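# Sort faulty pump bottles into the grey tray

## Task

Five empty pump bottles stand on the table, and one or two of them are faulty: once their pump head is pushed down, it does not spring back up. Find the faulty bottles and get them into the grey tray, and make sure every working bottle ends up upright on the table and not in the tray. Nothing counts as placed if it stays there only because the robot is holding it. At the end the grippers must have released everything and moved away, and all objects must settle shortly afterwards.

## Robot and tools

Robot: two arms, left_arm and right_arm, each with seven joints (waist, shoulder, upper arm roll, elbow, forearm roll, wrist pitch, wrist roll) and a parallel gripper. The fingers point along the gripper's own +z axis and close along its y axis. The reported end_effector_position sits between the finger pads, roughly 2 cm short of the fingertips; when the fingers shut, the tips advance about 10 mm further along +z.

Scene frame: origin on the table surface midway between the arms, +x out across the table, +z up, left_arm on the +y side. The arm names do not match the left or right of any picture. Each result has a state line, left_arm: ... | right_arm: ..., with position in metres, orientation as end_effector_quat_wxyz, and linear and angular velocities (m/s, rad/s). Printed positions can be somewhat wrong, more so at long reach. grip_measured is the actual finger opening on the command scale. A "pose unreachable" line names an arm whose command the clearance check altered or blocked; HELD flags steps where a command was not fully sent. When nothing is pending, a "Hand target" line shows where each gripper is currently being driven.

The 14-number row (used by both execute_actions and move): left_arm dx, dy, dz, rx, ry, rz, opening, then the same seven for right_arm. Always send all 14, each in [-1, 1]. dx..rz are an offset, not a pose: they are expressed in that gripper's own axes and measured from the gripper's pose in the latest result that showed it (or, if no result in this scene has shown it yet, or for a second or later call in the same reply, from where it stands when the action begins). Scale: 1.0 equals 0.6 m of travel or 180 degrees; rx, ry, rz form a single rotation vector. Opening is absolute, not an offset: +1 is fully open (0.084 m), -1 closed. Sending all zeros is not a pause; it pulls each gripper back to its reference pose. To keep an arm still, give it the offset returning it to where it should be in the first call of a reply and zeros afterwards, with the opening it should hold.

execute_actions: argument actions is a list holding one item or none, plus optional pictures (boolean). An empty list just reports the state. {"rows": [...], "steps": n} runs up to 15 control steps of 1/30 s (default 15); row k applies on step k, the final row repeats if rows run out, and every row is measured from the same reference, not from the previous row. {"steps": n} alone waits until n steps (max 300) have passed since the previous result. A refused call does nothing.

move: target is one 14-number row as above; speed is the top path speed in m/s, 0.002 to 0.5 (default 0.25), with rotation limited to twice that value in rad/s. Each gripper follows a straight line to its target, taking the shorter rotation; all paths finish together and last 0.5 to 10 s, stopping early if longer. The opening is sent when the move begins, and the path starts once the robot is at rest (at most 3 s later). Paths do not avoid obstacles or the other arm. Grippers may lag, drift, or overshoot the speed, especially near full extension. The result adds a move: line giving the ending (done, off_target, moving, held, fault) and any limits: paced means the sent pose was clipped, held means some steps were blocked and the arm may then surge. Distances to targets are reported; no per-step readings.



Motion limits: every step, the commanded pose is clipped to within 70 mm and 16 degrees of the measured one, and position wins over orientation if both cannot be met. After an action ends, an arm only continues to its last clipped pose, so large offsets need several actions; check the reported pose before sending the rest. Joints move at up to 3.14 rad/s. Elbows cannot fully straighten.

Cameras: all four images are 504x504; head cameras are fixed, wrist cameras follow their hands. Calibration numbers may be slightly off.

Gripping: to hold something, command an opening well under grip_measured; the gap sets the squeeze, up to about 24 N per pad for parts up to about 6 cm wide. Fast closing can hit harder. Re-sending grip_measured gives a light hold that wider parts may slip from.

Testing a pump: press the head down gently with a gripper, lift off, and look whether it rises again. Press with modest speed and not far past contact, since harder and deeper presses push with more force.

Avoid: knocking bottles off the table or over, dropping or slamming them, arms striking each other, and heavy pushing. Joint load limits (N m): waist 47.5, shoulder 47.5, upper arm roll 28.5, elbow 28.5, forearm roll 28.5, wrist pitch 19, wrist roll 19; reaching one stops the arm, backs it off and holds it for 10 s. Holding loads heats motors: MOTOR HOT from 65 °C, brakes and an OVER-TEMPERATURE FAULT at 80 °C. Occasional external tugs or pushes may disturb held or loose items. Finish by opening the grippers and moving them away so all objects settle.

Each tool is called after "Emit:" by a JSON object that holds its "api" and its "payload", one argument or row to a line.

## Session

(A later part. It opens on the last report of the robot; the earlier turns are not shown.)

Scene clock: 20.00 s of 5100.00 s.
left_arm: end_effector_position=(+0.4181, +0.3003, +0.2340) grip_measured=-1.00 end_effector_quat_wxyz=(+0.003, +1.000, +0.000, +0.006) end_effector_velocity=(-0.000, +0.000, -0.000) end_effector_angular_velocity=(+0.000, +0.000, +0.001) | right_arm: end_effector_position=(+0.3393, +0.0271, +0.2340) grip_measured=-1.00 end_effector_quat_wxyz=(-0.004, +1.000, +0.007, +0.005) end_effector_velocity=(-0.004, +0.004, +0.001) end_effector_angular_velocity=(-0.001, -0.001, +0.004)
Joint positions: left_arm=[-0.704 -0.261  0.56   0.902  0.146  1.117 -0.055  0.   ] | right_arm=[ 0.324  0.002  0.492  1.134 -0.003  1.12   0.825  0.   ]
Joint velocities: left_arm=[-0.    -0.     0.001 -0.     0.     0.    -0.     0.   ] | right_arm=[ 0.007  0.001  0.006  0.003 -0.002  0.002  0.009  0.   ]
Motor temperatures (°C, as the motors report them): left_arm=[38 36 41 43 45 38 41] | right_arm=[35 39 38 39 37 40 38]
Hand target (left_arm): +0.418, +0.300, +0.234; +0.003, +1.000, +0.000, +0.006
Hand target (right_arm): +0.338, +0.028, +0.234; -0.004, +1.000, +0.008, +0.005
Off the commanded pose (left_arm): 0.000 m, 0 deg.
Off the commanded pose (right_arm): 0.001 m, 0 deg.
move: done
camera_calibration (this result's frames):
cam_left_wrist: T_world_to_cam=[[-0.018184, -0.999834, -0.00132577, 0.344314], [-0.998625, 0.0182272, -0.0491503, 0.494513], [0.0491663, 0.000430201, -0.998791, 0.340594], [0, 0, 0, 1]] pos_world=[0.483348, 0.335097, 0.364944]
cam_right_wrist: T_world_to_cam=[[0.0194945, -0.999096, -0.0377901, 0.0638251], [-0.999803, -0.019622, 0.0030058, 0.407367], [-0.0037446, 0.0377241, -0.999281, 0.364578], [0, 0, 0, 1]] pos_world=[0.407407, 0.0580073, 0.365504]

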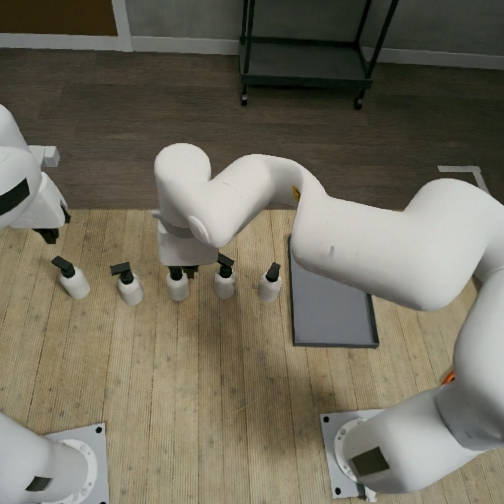

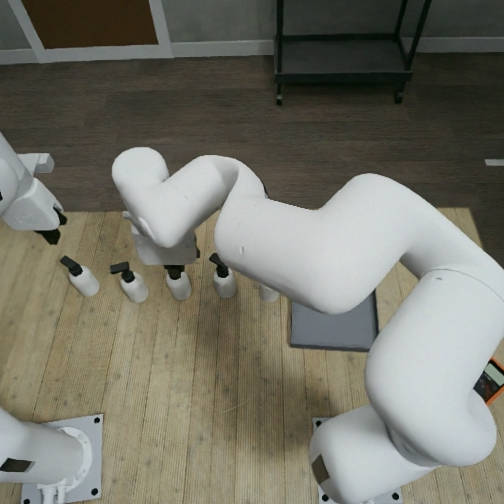

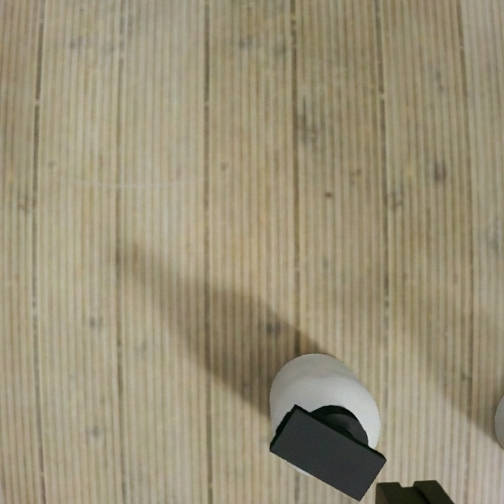

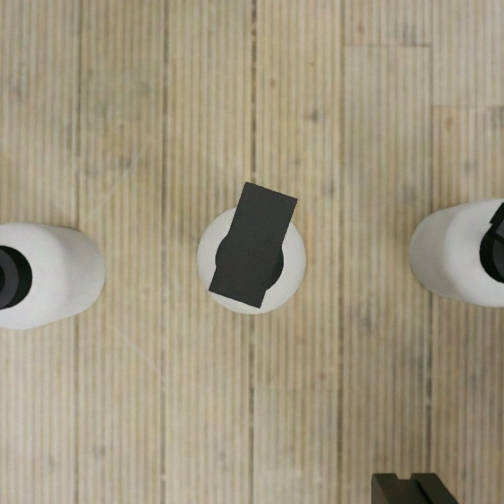

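Emit:
{"api": "move", "payload": {
  "target": [0,-0.007,0.057,0,0,-0.333,1,0.09,0.31,0.057,0,0,0.19,1]
}}

Emit:
{"api": "move", "payload": {
  "target": [0,0,0.208,0,0,0,1,0,0,0.208,0,0,0,1],
  "speed": 0.08
}}

Emit:
{"api": "move", "payload": {
  "target": [0,0,0,0,0,0,-0.4,0,0,0,0,0,0,-0.4]
}}

Emit:
{"api": "move", "payload": {
  "target": [0,0,-0.35,0,0,0.333,-0.4,0,0,-0.12,0,0,-0.19,-0.4],
  "speed": 0.15
}}

Scene clock: 24.33 s of 5100.00 s.
left_arm: end_effector_position=(+0.4187, +0.3042, +0.1999) grip_measured=+1.00 end_effector_quat_wxyz=(+0.006, +0.866, +0.499, +0.004) end_effector_velocity=(-0.000, +0.000, -0.001) end_effector_angular_velocity=(+0.001, +0.001, +0.006) | right_arm: end_effector_position=(+0.3963, -0.1579, +0.1994) grip_measured=+1.00 end_effector_quat_wxyz=(-0.005, +0.958, -0.287, +0.004) end_effector_velocity=(+0.000, -0.002, -0.001) end_effector_angular_velocity=(+0.000, +0.001, -0.007)
Joint positions: left_arm=[-0.581 -0.206  0.47   0.835  0.102  1.009 -1.051  0.084] | right_arm=[ 0.11  -0.184  0.275  0.839  0.062  1.005  0.952  0.084]
Joint velocities: left_arm=[ 0.     0.    -0.    -0.002  0.001 -0.001 -0.006 -0.   ] | right_arm=[-0.002  0.    -0.003 -0.003  0.    -0.002  0.002  0.   ]
Motor temperatures (°C, as the motors report them): left_arm=[38 36 41 44 45 38 41] | right_arm=[35 39 38 39 37 40 38]
Hand target (left_arm): +0.419, +0.304, +0.200; +0.006, +0.866, +0.500, +0.004
Hand target (right_arm): +0.396, -0.158, +0.199; -0.005, +0.958, -0.287, +0.004
Off the commanded pose (left_arm): 0.000 m, 0 deg.
Off the commanded pose (right_arm): 0.001 m, 0 deg.
move: done
camera_calibration (this result's frames):
cam_left_wrist: T_world_to_cam=[[0.855875, -0.517134, 0.00707455, -0.166262], [-0.516538, -0.855412, -0.0381937, 0.555059], [0.0258029, 0.0290347, -0.999245, 0.307637], [0, 0, 0, 1]] pos_world=[0.421071, 0.379892, 0.329781]
cam_right_wrist: T_world_to_cam=[[-0.544514, -0.837705, -0.0418795, 0.126405], [-0.838593, 0.544703, 0.00775373, 0.485125], [0.0163166, 0.0393419, -0.999093, 0.329475], [0, 0, 0, 1]] pos_world=[0.470276, -0.171321, 0.330709]

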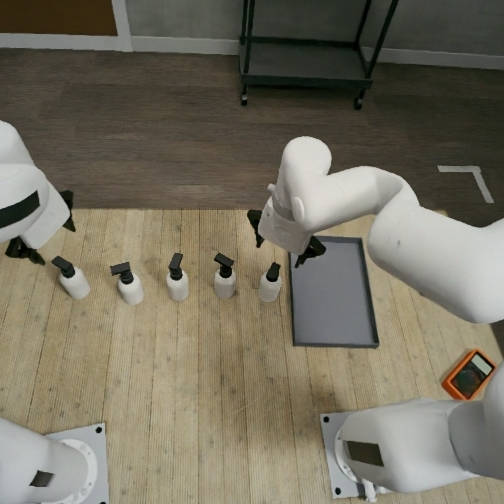

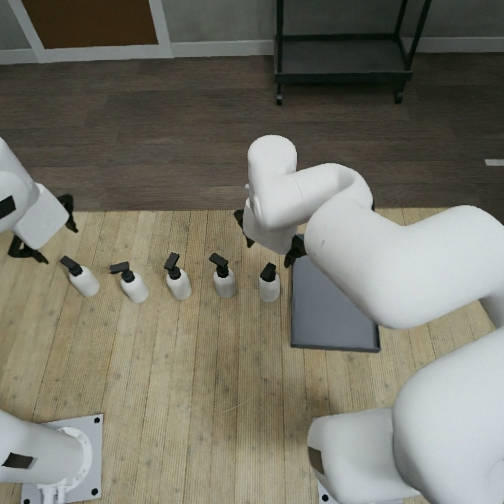

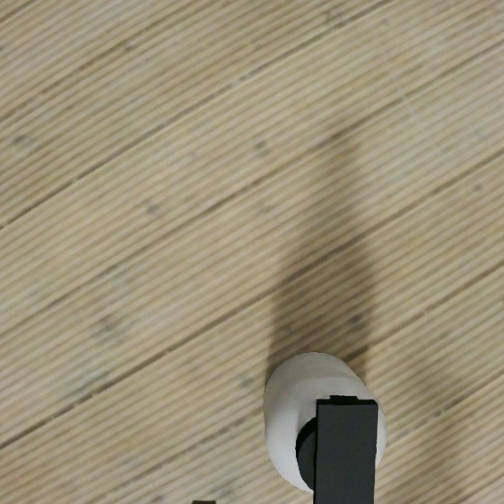

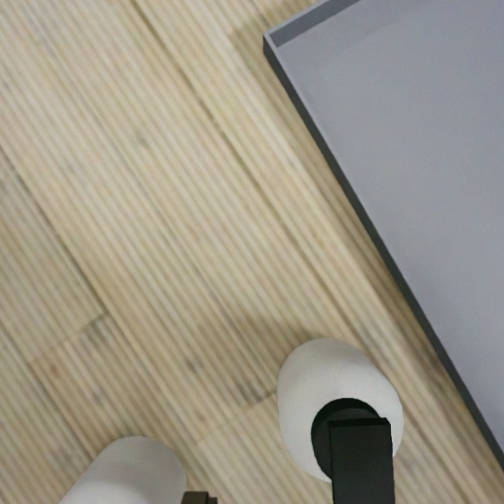

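Scene clock: 26.23 s of 5100.00 s.
left_arm: end_effector_position=(+0.4208, +0.3035, +0.0755) grip_measured=+1.00 end_effector_quat_wxyz=(+0.006, +0.866, +0.499, +0.005) end_effector_velocity=(-0.002, -0.000, -0.003) end_effector_angular_velocity=(-0.001, +0.004, -0.001) | right_arm: end_effector_position=(+0.3977, -0.1570, +0.0749) grip_measured=+1.00 end_effector_quat_wxyz=(-0.005, +0.958, -0.287, +0.004) end_effector_velocity=(+0.000, -0.001, -0.001) end_effector_angular_velocity=(-0.000, -0.001, -0.002)
Joint positions: left_arm=[-0.591  0.059  0.497  0.683 -0.06   0.618 -0.924  0.084] | right_arm=[ 0.108  0.059  0.289  0.686 -0.026  0.616  1.021  0.084]
Joint velocities: left_arm=[ 0.     0.004 -0.001 -0.004 -0.005 -0.003  0.005 -0.   ] | right_arm=[-0.001  0.001  0.    -0.002 -0.002 -0.004  0.002  0.   ]
Motor temperatures (°C, as the motors report them): left_arm=[38 36 41 44 45 38 41] | right_arm=[35 39 38 39 37 40 38]
Hand target (left_arm): +0.420, +0.303, +0.075; +0.006, +0.866, +0.499, +0.004
Hand target (right_arm): +0.397, -0.157, +0.074; -0.005, +0.958, -0.287, +0.004
Off the commanded pose (left_arm): 0.001 m, 0 deg.
Off the commanded pose (right_arm): 0.000 m, 0 deg.
move: done
camera_calibration (this result's frames):
cam_left_wrist: T_world_to_cam=[[0.855689, -0.517431, 0.00781664, -0.16747], [-0.516791, -0.85522, -0.0390603, 0.550828], [0.0268959, 0.0293839, -0.999206, 0.182702], [0, 0, 0, 1]] pos_world=[0.423051, 0.379056, 0.205381]
cam_right_wrist: T_world_to_cam=[[-0.544558, -0.837645, -0.042518, 0.122773], [-0.838545, 0.544786, 0.00704555, 0.48684], [0.0172616, 0.03949, -0.999071, 0.204621], [0, 0, 0, 1]] pos_world=[0.471562, -0.170464, 0.206221]

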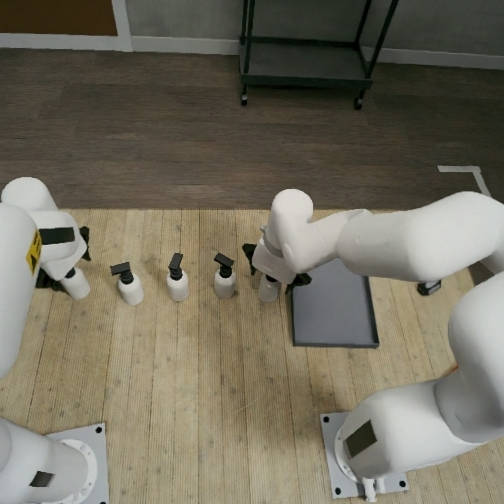

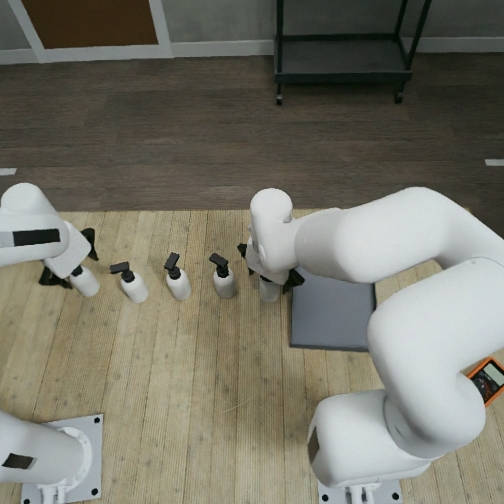

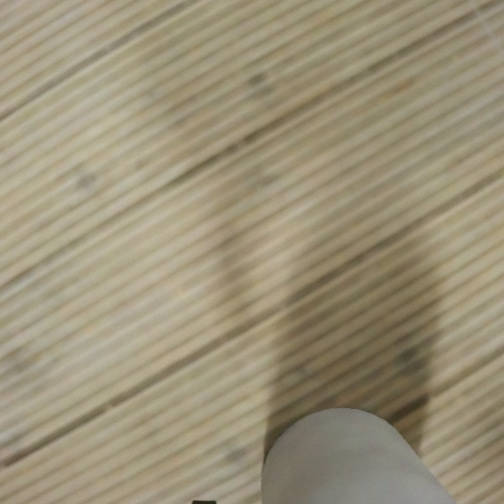

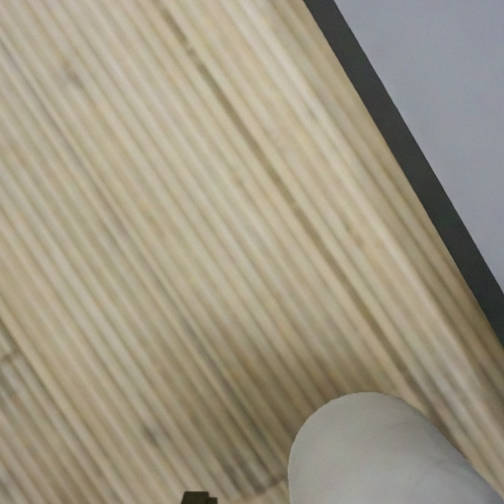

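Scene clock: 26.73 s of 5100.00 s.
left_arm: end_effector_position=(+0.4210, +0.3034, +0.0756) grip_measured=+0.11 end_effector_quat_wxyz=(+0.006, +0.866, +0.499, +0.005) end_effector_velocity=(+0.001, +0.001, +0.001) end_effector_angular_velocity=(+0.000, -0.002, +0.001) | right_arm: end_effector_position=(+0.3979, -0.1570, +0.0750) grip_measured=+0.12 end_effector_quat_wxyz=(-0.005, +0.958, -0.287, +0.005) end_effector_velocity=(+0.001, -0.001, +0.000) end_effector_angular_velocity=(-0.000, -0.001, +0.001)
Joint positions: left_arm=[-0.591  0.059  0.497  0.683 -0.06   0.618 -0.924  0.049] | right_arm=[ 0.108  0.059  0.289  0.687 -0.026  0.616  1.021  0.049]
Joint velocities: left_arm=[-0.     0.     0.001  0.002  0.     0.     0.     0.   ] | right_arm=[-0.002  0.     0.     0.    -0.001 -0.001 -0.001  0.   ]
Motor temperatures (°C, as the motors report them): left_arm=[38 36 41 44 45 38 41] | right_arm=[35 39 38 39 37 40 38]
Hand target (left_arm): +0.421, +0.303, +0.075; +0.006, +0.866, +0.499, +0.005
Hand target (right_arm): +0.398, -0.157, +0.075; -0.005, +0.958, -0.287, +0.004
Off the commanded pose (left_arm): 0.000 m, 0 deg.
Off the commanded pose (right_arm): 0.000 m, 0 deg.
move: done
camera_calibration (this result's frames):
cam_left_wrist: T_world_to_cam=[[0.855682, -0.517435, 0.00830517, -0.167672], [-0.516774, -0.855219, -0.0393056, 0.550942], [0.0274408, 0.0293412, -0.999193, 0.182651], [0, 0, 0, 1]] pos_world=[0.423174, 0.379058, 0.205552]
cam_right_wrist: T_world_to_cam=[[-0.54457, -0.837616, -0.0429365, 0.122958], [-0.838527, 0.544819, 0.00670563, 0.486988], [0.0177759, 0.0396551, -0.999055, 0.204604], [0, 0, 0, 1]] pos_world=[0.471675, -0.170443, 0.206424]

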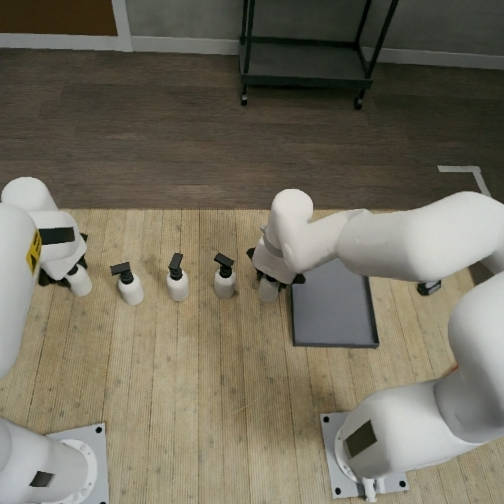

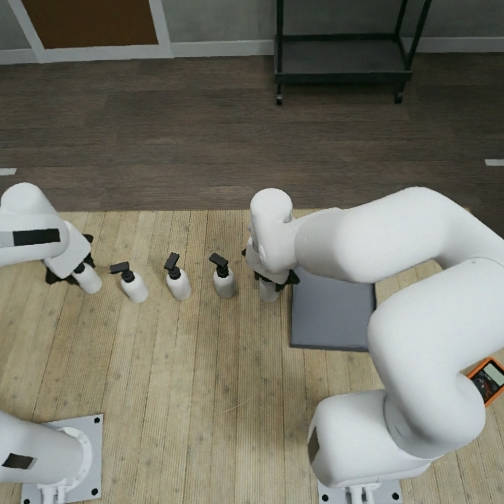

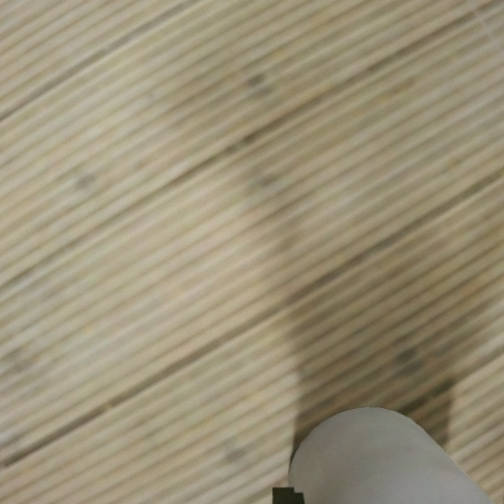

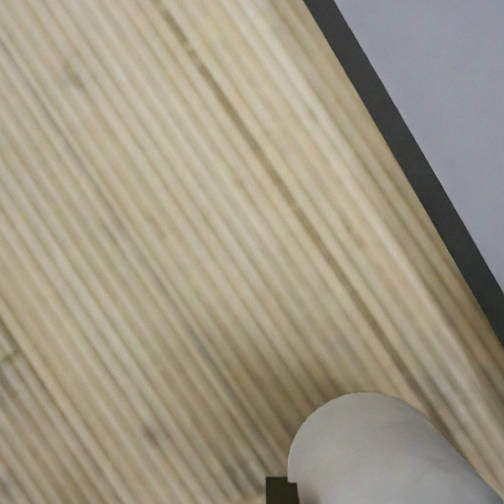

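Scene clock: 30.57 s of 5100.00 s.
left_arm: end_effector_position=(+0.4175, +0.3048, +0.2853) grip_measured=+0.11 end_effector_quat_wxyz=(+0.003, +1.000, +0.000, +0.007) end_effector_velocity=(-0.000, +0.000, +0.000) end_effector_angular_velocity=(+0.000, +0.003, -0.004) | right_arm: end_effector_position=(+0.3971, -0.1575, +0.1471) grip_measured=+0.12 end_effector_quat_wxyz=(-0.004, +1.000, +0.007, +0.006) end_effector_velocity=(-0.001, +0.000, -0.000) end_effector_angular_velocity=(+0.000, +0.002, +0.001)
Joint positions: left_arm=[-0.661 -0.288  0.508  1.023  0.139  1.265 -0.043  0.049] | right_arm=[ 0.117 -0.103  0.278  0.756  0.041  0.842  0.374  0.049]
Joint velocities: left_arm=[-0.001  0.001  0.002  0.002 -0.     0.004  0.005 -0.   ] | right_arm=[ 0.002 -0.    -0.001 -0.001  0.001  0.001 -0.002  0.   ]
Motor temperatures (°C, as the motors report them): left_arm=[38 36 41 44 45 38 41] | right_arm=[35 39 38 39 37 40 38]
Hand target (left_arm): +0.418, +0.305, +0.286; +0.003, +1.000, -0.000, +0.007
Hand target (right_arm): +0.397, -0.157, +0.147; -0.004, +1.000, +0.007, +0.006
Off the commanded pose (left_arm): 0.001 m, 0 deg.
Off the commanded pose (right_arm): 0.000 m, 0 deg.
move: done
camera_calibration (this result's frames):
cam_left_wrist: T_world_to_cam=[[-0.0181294, -0.999835, -0.00119372, 0.348844], [-0.998581, 0.0181664, -0.0500508, 0.496579], [0.0500642, 0.00028464, -0.998746, 0.391482], [0, 0, 0, 1]] pos_world=[0.4826, 0.339654, 0.416262]
cam_right_wrist: T_world_to_cam=[[0.0204248, -0.999091, -0.0374263, -0.125393], [-0.99979, -0.0204675, 0.000755732, 0.461995], [-0.00152107, 0.037403, -0.999299, 0.283943], [0, 0, 0, 1]] pos_world=[0.464891, -0.126443, 0.278701]

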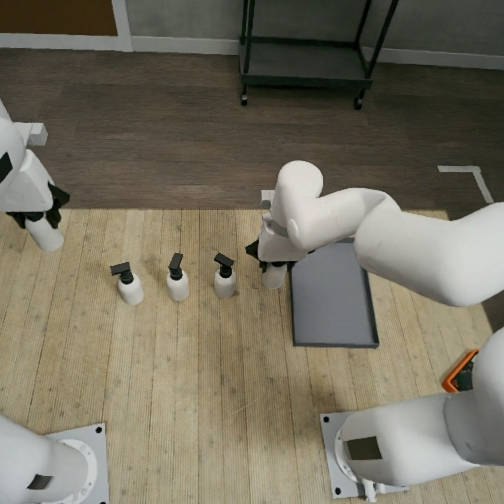

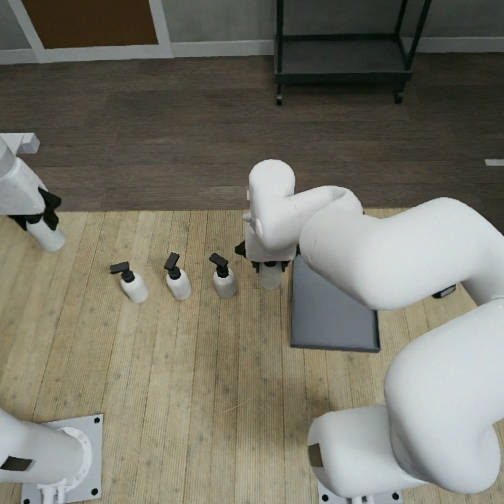

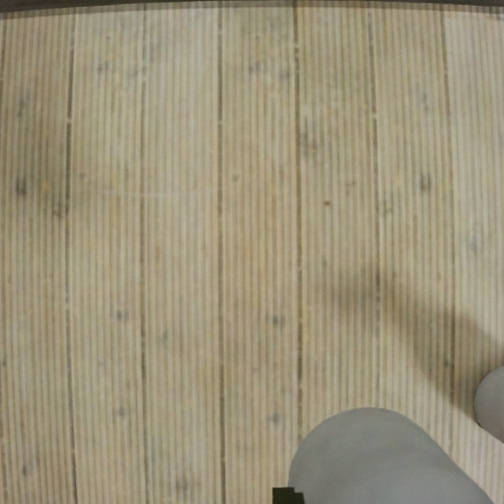

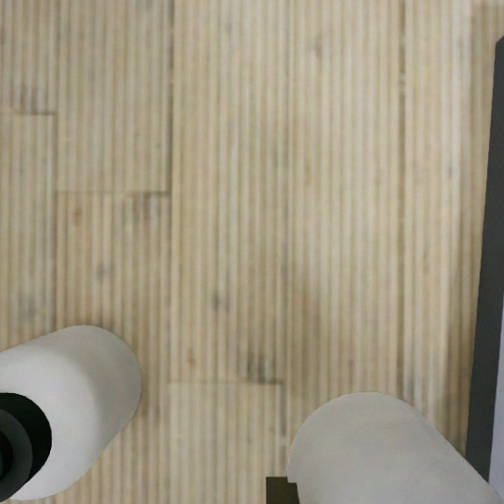

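Emit:
{"api": "move", "payload": {
  "target": [-0.245,0.59,0,0,0,0,-0.4,0.135,0.27,0,0,0,0,-0.4]
}}

Emit:
{"api": "move", "payload": {
  "target": [0,0,0.345,0,0,0,-0.4,0,0,0.107,0,0,0,-0.4],
  "speed": 0.1
}}

Emit:
{"api": "move", "payload": {
  "target": [0,0,0,0,0,0,1,0,0,0,0,0,0,1]
}}

Emit:
{"api": "move", "payload": {
  "target": [0,0,-0.25,0,0,0,1,0,0,-0.22,0,0,0,1],
  "speed": 0.15
}}

Emit:
{"api": "move", "payload": {
  "target": [-0.05,-0.5,0,0,0,0,1,0,0,0,0,0,0,1]
}}

Emit:
{"api": "move", "payload": {
  "target": [0,0,0,0,0,0,1,-0.335,-0.45,0,0,0,0,1]
}}

Scene clock: 34.80 s of 5100.00 s.
left_arm: end_effector_position=(+0.2708, -0.0489, +0.2857) grip_measured=+0.11 end_effector_quat_wxyz=(+0.003, +1.000, +0.001, +0.007) end_effector_velocity=(-0.004, -0.004, -0.000) end_effector_angular_velocity=(+0.002, -0.000, -0.008) | right_arm: end_effector_position=(+0.4805, -0.3184, +0.1468) grip_measured=+0.12 end_effector_quat_wxyz=(-0.003, +1.000, +0.008, +0.006) end_effector_velocity=(+0.001, -0.004, +0.001) end_effector_angular_velocity=(-0.000, -0.002, -0.007)
Joint positions: left_arm=[-0.975 -0.23  -0.079  1.039 -0.012  1.254 -0.881  0.049] | right_arm=[-0.076  0.052  0.068  0.928  0.003  0.864 -0.004  0.049]
Joint velocities: left_arm=[-0.006  0.003 -0.007  0.003 -0.     0.001 -0.005 -0.   ] | right_arm=[-0.004  0.001 -0.003  0.003 -0.001 -0.    -0.     0.   ]
Motor temperatures (°C, as the motors report them): left_arm=[38 36 41 44 45 38 41] | right_arm=[35 39 38 39 37 40 38]
Hand target (left_arm): +0.270, -0.050, +0.286; +0.003, +1.000, -0.000, +0.007
Hand target (right_arm): +0.481, -0.319, +0.147; -0.003, +1.000, +0.007, +0.006
Off the commanded pose (left_arm): 0.000 m, 0 deg.
Off the commanded pose (right_arm): 0.000 m, 0 deg.
move: done
camera_calibration (this result's frames):
cam_left_wrist: T_world_to_cam=[[-0.0170967, -0.999854, -0.000590008, -0.00798793], [-0.998586, 0.0171047, -0.0503361, 0.356567], [0.0503389, -0.000271407, -0.998732, 0.399206], [0, 0, 0, 1]] pos_world=[0.335831, -0.0139774, 0.416643]
cam_right_wrist: T_world_to_cam=[[0.0211917, -0.999121, -0.0361605, -0.288453], [-0.999775, -0.0212225, 0.000467857, 0.54183], [-0.00123486, 0.0361425, -0.999346, 0.289287], [0, 0, 0, 1]] pos_world=[0.548178, -0.287156, 0.278414]

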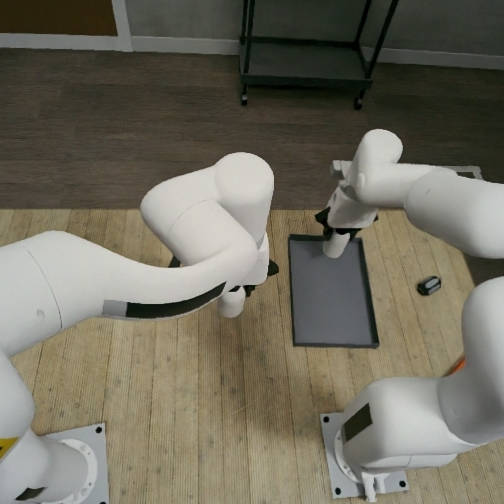

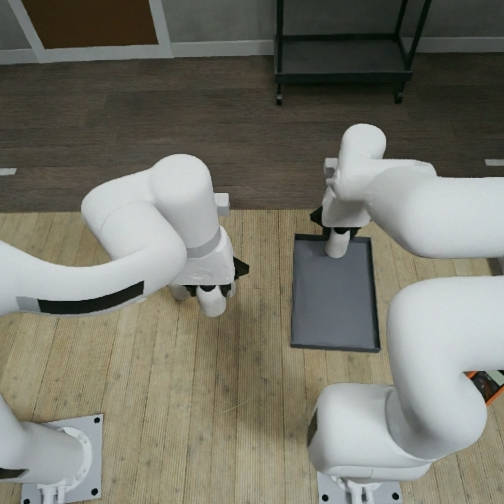

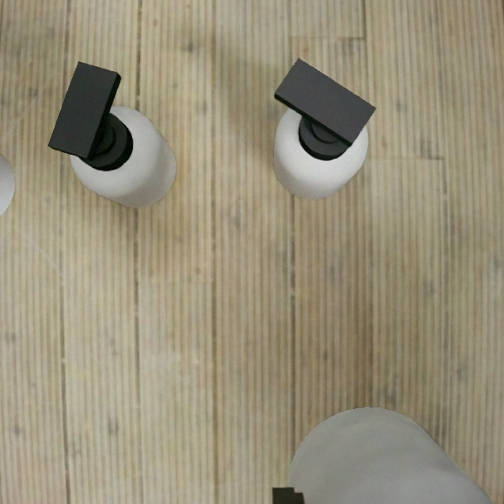

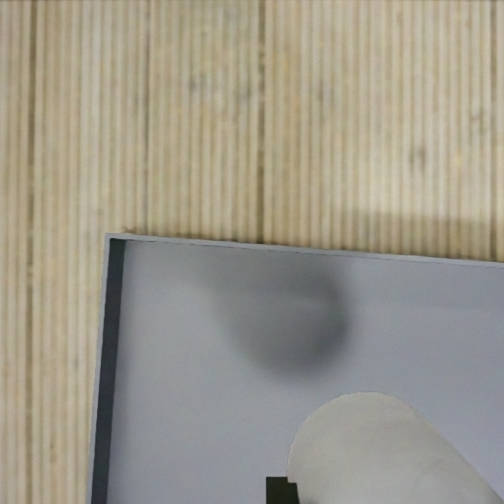

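Scene clock: 37.27 s of 5100.00 s.
left_arm: end_effector_position=(+0.2741, -0.0508, +0.0789) grip_measured=+0.11 end_effector_quat_wxyz=(+0.003, +1.000, +0.001, +0.007) end_effector_velocity=(-0.001, +0.001, -0.002) end_effector_angular_velocity=(+0.002, +0.002, -0.000) | right_arm: end_effector_position=(+0.4812, -0.3180, +0.0827) grip_measured=+0.12 end_effector_quat_wxyz=(-0.003, +1.000, +0.008, +0.006) end_effector_velocity=(-0.000, -0.000, -0.000) end_effector_angular_velocity=(-0.000, +0.000, -0.002)
Joint positions: left_arm=[-0.973  0.06  -0.084  0.705  0.021  0.631 -0.907  0.049] | right_arm=[-0.074  0.174  0.067  0.868 -0.009  0.683  0.005  0.049]
Joint velocities: left_arm=[ 0.     0.003 -0.    -0.002  0.    -0.002 -0.    -0.   ] | right_arm=[-0.     0.001  0.    -0.    -0.    -0.001  0.002 -0.   ]
Motor temperatures (°C, as the motors report them): left_arm=[38 36 41 44 45 38 41] | right_arm=[35 39 38 39 37 40 38]
Hand target (left_arm): +0.274, -0.050, +0.078; +0.003, +1.000, +0.001, +0.007
Hand target (right_arm): +0.481, -0.318, +0.083; -0.003, +1.000, +0.008, +0.006
Off the commanded pose (left_arm): 0.001 m, 0 deg.
Off the commanded pose (right_arm): 0.000 m, 0 deg.
move: done
camera_calibration (this result's frames):
cam_left_wrist: T_world_to_cam=[[-0.017289, -0.999851, -0.000248313, -0.00984116], [-0.998527, 0.0172789, -0.0514256, 0.3495], [0.0514222, -0.000641152, -0.998677, 0.192225], [0, 0, 0, 1]] pos_world=[0.338931, -0.0157554, 0.209941]
cam_right_wrist: T_world_to_cam=[[0.0212193, -0.999127, -0.0359904, -0.290435], [-0.999774, -0.0212385, 0.000151887, 0.542632], [-0.000916136, 0.0359791, -0.999352, 0.224967], [0, 0, 0, 1]] pos_world=[0.548878, -0.286751, 0.214286]

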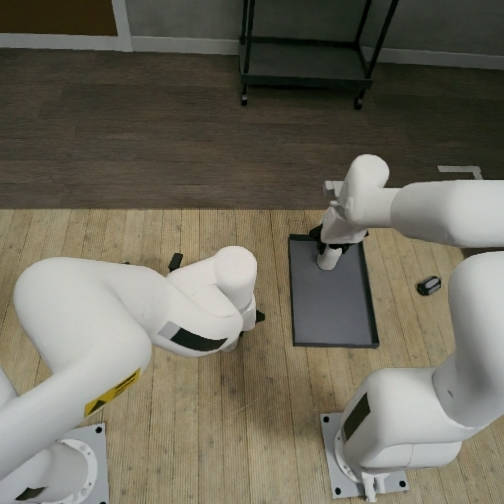

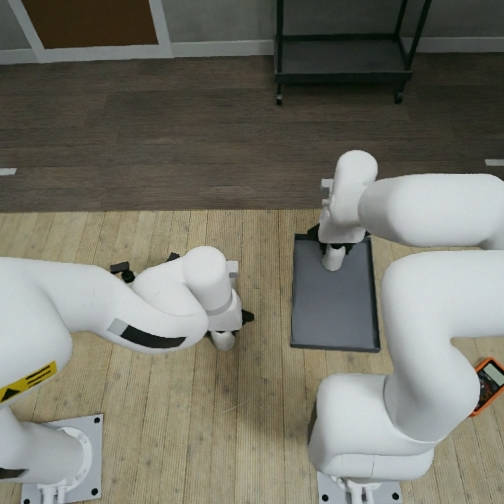

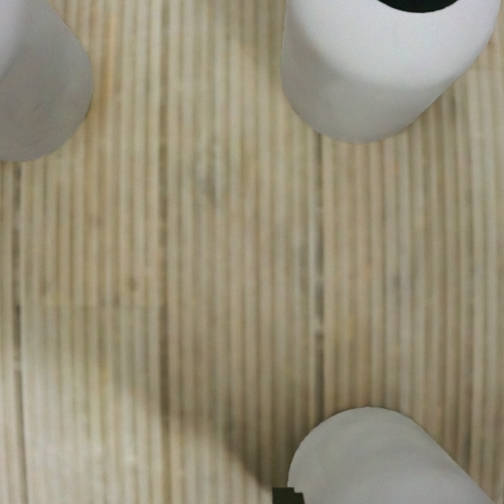

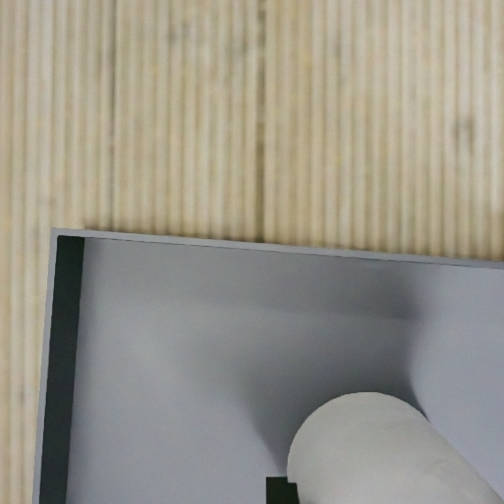

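Scene clock: 37.77 s of 5100.00 s.
left_arm: end_effector_position=(+0.2741, -0.0508, +0.0789) grip_measured=+1.00 end_effector_quat_wxyz=(+0.003, +1.000, +0.001, +0.007) end_effector_velocity=(+0.000, -0.000, +0.000) end_effector_angular_velocity=(-0.001, -0.001, +0.001) | right_arm: end_effector_position=(+0.4812, -0.3180, +0.0827) grip_measured=+1.00 end_effector_quat_wxyz=(-0.003, +1.000, +0.008, +0.006) end_effector_velocity=(+0.000, -0.000, +0.000) end_effector_angular_velocity=(-0.000, -0.000, -0.002)
Joint positions: left_arm=[-0.973  0.06  -0.084  0.705  0.021  0.631 -0.907  0.084] | right_arm=[-0.074  0.174  0.067  0.868 -0.009  0.683  0.005  0.084]
Joint velocities: left_arm=[ 0.     0.     0.     0.001  0.     0.    -0.    -0.   ] | right_arm=[-0.     0.    -0.     0.    -0.    -0.     0.002  0.   ]
Motor temperatures (°C, as the motors report them): left_arm=[38 36 41 44 45 38 41] | right_arm=[35 39 38 39 37 40 38]
Hand target (left_arm): +0.274, -0.051, +0.079; +0.003, +1.000, +0.001, +0.007
Hand target (right_arm): +0.481, -0.318, +0.083; -0.003, +1.000, +0.008, +0.006
Off the commanded pose (left_arm): 0.000 m, 0 deg.
Off the commanded pose (right_arm): 0.000 m, 0 deg.
move: done
camera_calibration (this result's frames):
cam_left_wrist: T_world_to_cam=[[-0.0172887, -0.999851, -0.000228873, -0.00984693], [-0.998526, 0.0172776, -0.0514442, 0.349505], [0.0514405, -0.000660869, -0.998676, 0.192231], [0, 0, 0, 1]] pos_world=[0.338932, -0.015757, 0.209954]
cam_right_wrist: T_world_to_cam=[[0.0212194, -0.999127, -0.0359901, -0.290435], [-0.999774, -0.0212385, 0.00014871, 0.542632], [-0.000912955, 0.0359789, -0.999352, 0.224968], [0, 0, 0, 1]] pos_world=[0.548878, -0.28675, 0.214289]

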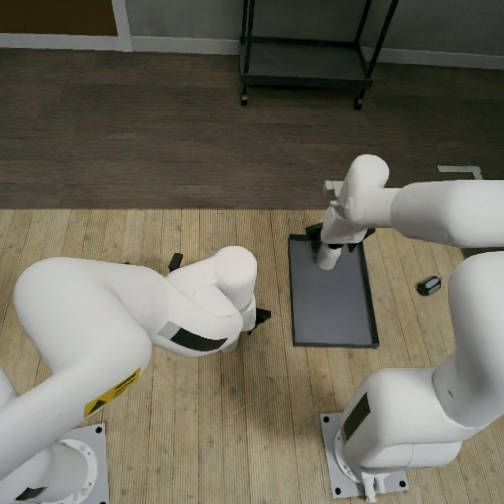

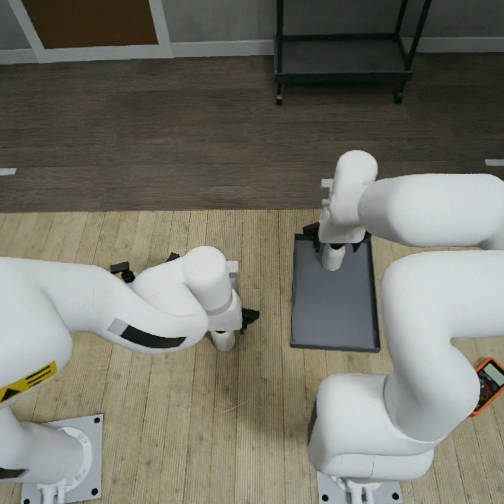

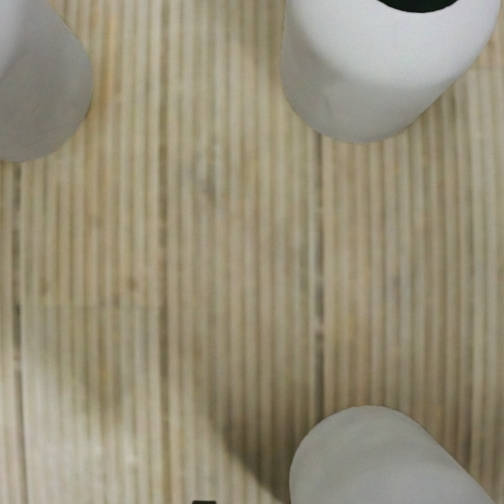

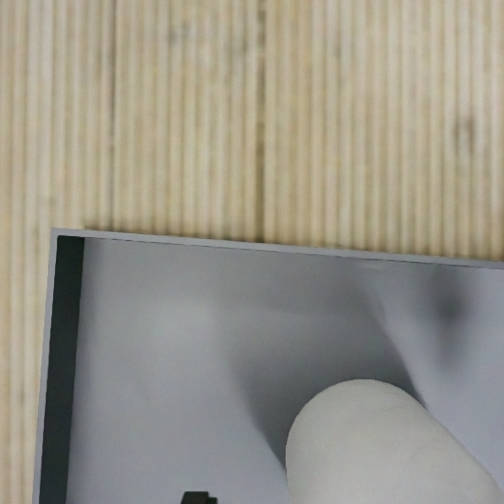

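Scene clock: 39.13 s of 5100.00 s.
left_arm: end_effector_position=(+0.2715, -0.0492, +0.2283) grip_measured=+1.00 end_effector_quat_wxyz=(+0.003, +1.000, +0.001, +0.007) end_effector_velocity=(+0.000, -0.001, +0.004) end_effector_angular_velocity=(-0.002, -0.003, -0.002) | right_arm: end_effector_position=(+0.4795, -0.3188, +0.2140) grip_measured=+1.00 end_effector_quat_wxyz=(-0.003, +1.000, +0.008, +0.005) end_effector_velocity=(+0.001, +0.000, +0.003) end_effector_angular_velocity=(-0.000, -0.003, +0.000)
Joint positions: left_arm=[-0.974 -0.195 -0.082  0.907 -0.01   1.088 -0.883  0.084] | right_arm=[-0.077 -0.035  0.067  1.034  0.01   1.058 -0.009  0.084]
Joint velocities: left_arm=[-0.    -0.002 -0.002  0.008  0.     0.006 -0.     0.   ] | right_arm=[ 0.    -0.002  0.001  0.006 -0.     0.004  0.001  0.   ]
Motor temperatures (°C, as the motors report them): left_arm=[38 36 41 44 45 38 41] | right_arm=[35 39 38 39 37 40 38]
Hand target (left_arm): +0.272, -0.050, +0.229; +0.004, +1.000, +0.001, +0.007
Hand target (right_arm): +0.480, -0.319, +0.215; -0.003, +1.000, +0.008, +0.006
Off the commanded pose (left_arm): 0.001 m, 0 deg.
Off the commanded pose (right_arm): 0.001 m, 0 deg.
move: done
camera_calibration (this result's frames):
cam_left_wrist: T_world_to_cam=[[-0.0171385, -0.999853, -0.00110743, -0.00817221], [-0.998605, 0.0171725, -0.0499237, 0.354279], [0.0499353, 0.000250267, -0.998752, 0.34197], [0, 0, 0, 1]] pos_world=[0.336568, -0.0143404, 0.359221]
cam_right_wrist: T_world_to_cam=[[0.0211519, -0.999117, -0.0363062, -0.286372], [-0.999773, -0.0212259, 0.00165528, 0.540557], [-0.00242445, 0.0362629, -0.999339, 0.35711], [0, 0, 0, 1]] pos_world=[0.547357, -0.287595, 0.345582]

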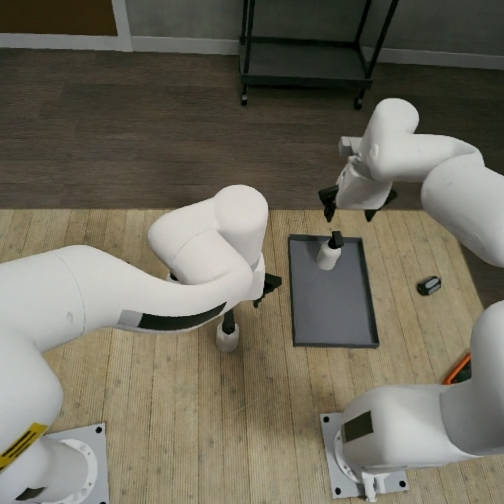

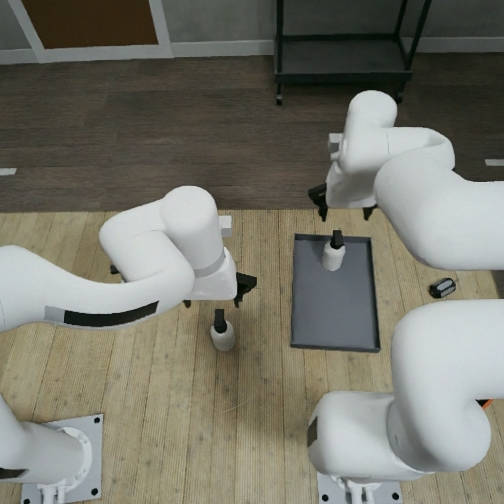

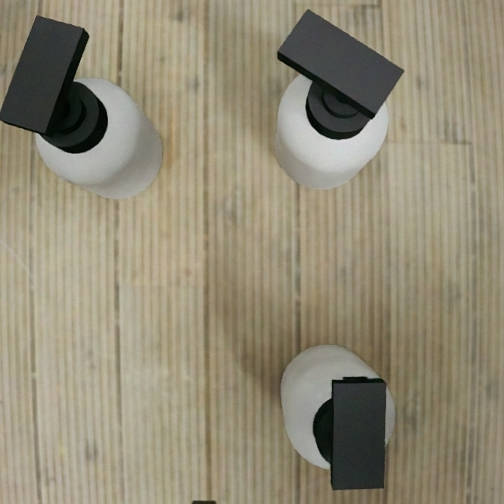

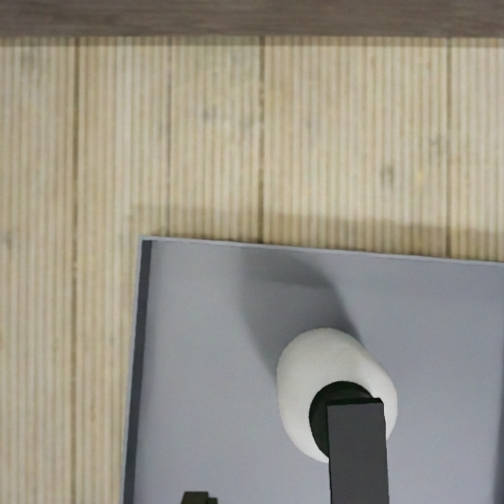

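Scene clock: 40.83 s of 5100.00 s.
left_arm: end_effector_position=(+0.2411, +0.2507, +0.2259) grip_measured=+1.00 end_effector_quat_wxyz=(+0.003, +1.000, +0.000, +0.006) end_effector_velocity=(+0.000, +0.002, +0.001) end_effector_angular_velocity=(-0.001, -0.002, +0.002) | right_arm: end_effector_position=(+0.4795, -0.3188, +0.2140) grip_measured=+1.00 end_effector_quat_wxyz=(-0.003, +1.000, +0.008, +0.005) end_effector_velocity=(+0.000, -0.001, +0.000) end_effector_angular_velocity=(-0.000, -0.001, +0.001)
Joint positions: left_arm=[-0.65  -0.952  0.303  0.414  0.25   1.338 -0.359  0.084] | right_arm=[-0.077 -0.035  0.067  1.034  0.01   1.058 -0.009  0.084]
Joint velocities: left_arm=[ 0.004 -0.004  0.003  0.001  0.002  0.002  0.003  0.   ] | right_arm=[-0.001 -0.    -0.001  0.    -0.    -0.    -0.002  0.   ]
Motor temperatures (°C, as the motors report them): left_arm=[38 36 41 44 45 38 41] | right_arm=[35 39 38 39 37 40 38]
Hand target (left_arm): +0.241, +0.251, +0.226; +0.004, +1.000, +0.000, +0.006
Hand target (right_arm): +0.479, -0.319, +0.214; -0.003, +1.000, +0.008, +0.005
Off the commanded pose (left_arm): 0.000 m, 0 deg.
Off the commanded pose (right_arm): 0.000 m, 0 deg.
move: done
camera_calibration (this result's frames):
cam_left_wrist: T_world_to_cam=[[-0.0181237, -0.999836, -0.000410212, 0.291256], [-0.998648, 0.0181222, -0.0487176, 0.318162], [0.048717, -0.000473286, -0.998813, 0.341569], [0, 0, 0, 1]] pos_world=[0.306371, 0.285604, 0.356783]
cam_right_wrist: T_world_to_cam=[[0.0211518, -0.999117, -0.0363062, -0.286372], [-0.999773, -0.0212258, 0.00165531, 0.540557], [-0.00242448, 0.036263, -0.999339, 0.35711], [0, 0, 0, 1]] pos_world=[0.547357, -0.287595, 0.345582]

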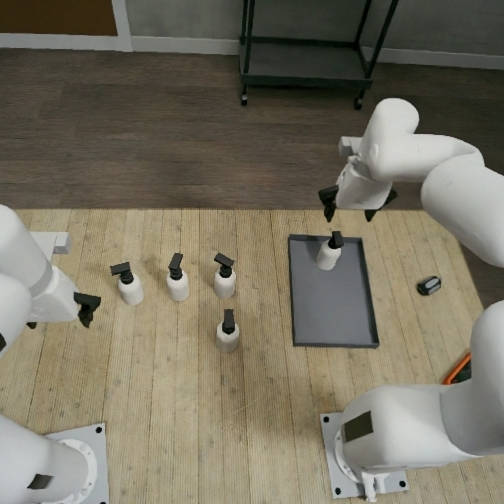

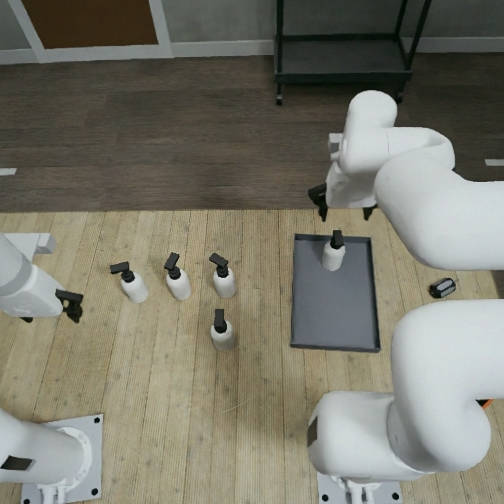

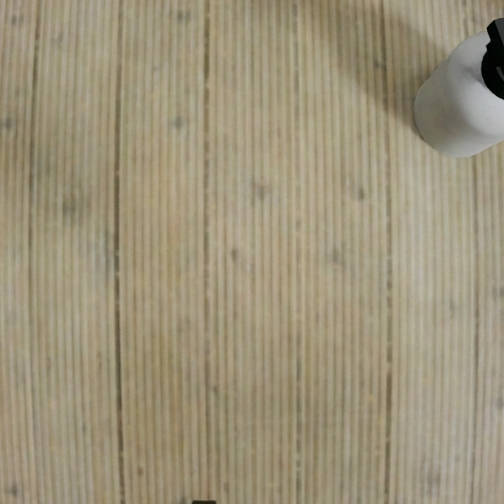

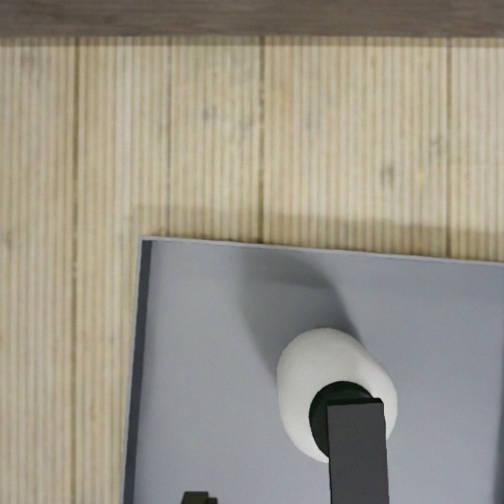

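Scene clock: 42.60 s of 5100.00 s.
left_arm: end_effector_position=(+0.2411, +0.2507, +0.2259) grip_measured=+1.00 end_effector_quat_wxyz=(+0.003, +1.000, +0.000, +0.006) end_effector_velocity=(-0.000, -0.000, +0.000) end_effector_angular_velocity=(+0.000, -0.000, +0.001) | right_arm: end_effector_position=(+0.2745, -0.0516, +0.2142) grip_measured=+1.00 end_effector_quat_wxyz=(-0.004, +1.000, +0.007, +0.005) end_effector_velocity=(-0.002, +0.003, +0.001) end_effector_angular_velocity=(-0.002, -0.003, +0.002)
Joint positions: left_arm=[-0.65  -0.952  0.303  0.414  0.25   1.338 -0.359  0.084] | right_arm=[ 0.257 -0.372  0.5    0.749  0.2    1.074  0.642  0.084]
Joint velocities: left_arm=[-0.     0.    -0.001  0.    -0.     0.    -0.001 -0.   ] | right_arm=[ 0.004  0.001  0.007  0.004 -0.002  0.     0.01   0.   ]
Motor temperatures (°C, as the motors report them): left_arm=[38 36 41 44 45 38 41] | right_arm=[35 39 38 39 37 40 38]
Hand target (left_arm): +0.241, +0.251, +0.226; +0.003, +1.000, +0.000, +0.006
Hand target (right_arm): +0.274, -0.051, +0.214; -0.004, +1.000, +0.008, +0.005
Off the commanded pose (left_arm): 0.000 m, 0 deg.
Off the commanded pose (right_arm): 0.001 m, 0 deg.
move: done
camera_calibration (this result's frames):
cam_left_wrist: T_world_to_cam=[[-0.0181238, -0.999836, -0.000410294, 0.291256], [-0.998648, 0.0181223, -0.0487176, 0.318162], [0.048717, -0.00047321, -0.998813, 0.341569], [0, 0, 0, 1]] pos_world=[0.306371, 0.285604, 0.356783]
cam_right_wrist: T_world_to_cam=[[0.0199358, -0.999048, -0.0387927, -0.0142077], [-0.999794, -0.0200711, 0.00310183, 0.341021], [-0.00387749, 0.0387229, -0.999242, 0.347552], [0, 0, 0, 1]] pos_world=[0.342581, -0.0208077, 0.34568]

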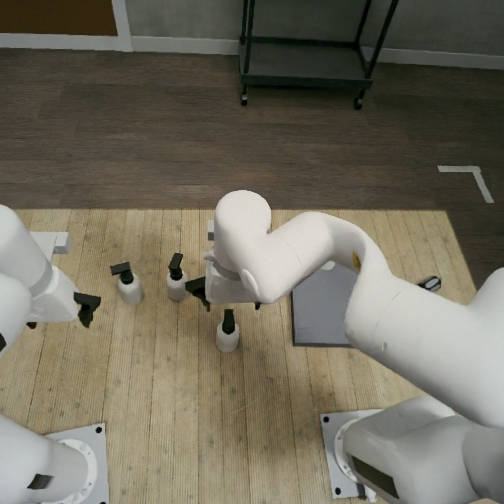

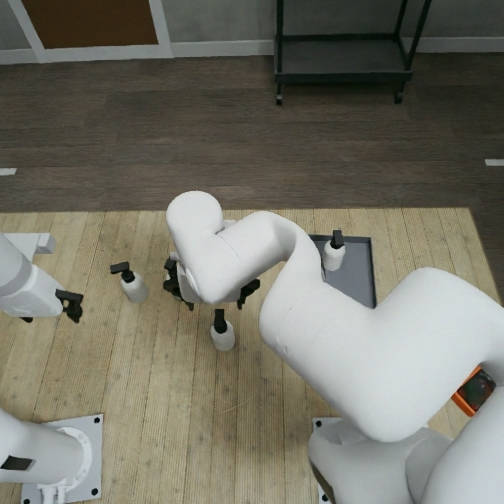

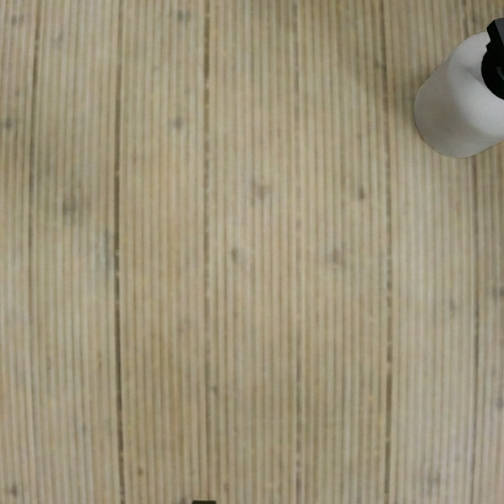

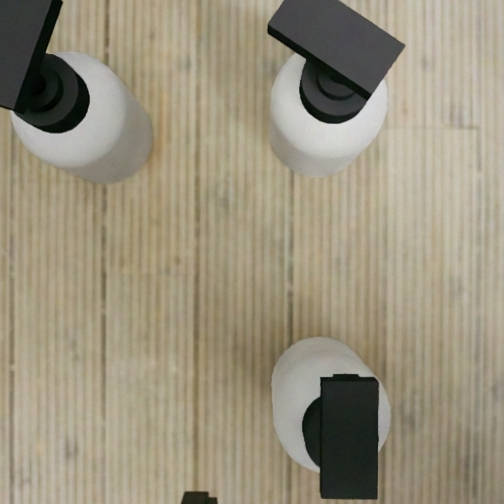

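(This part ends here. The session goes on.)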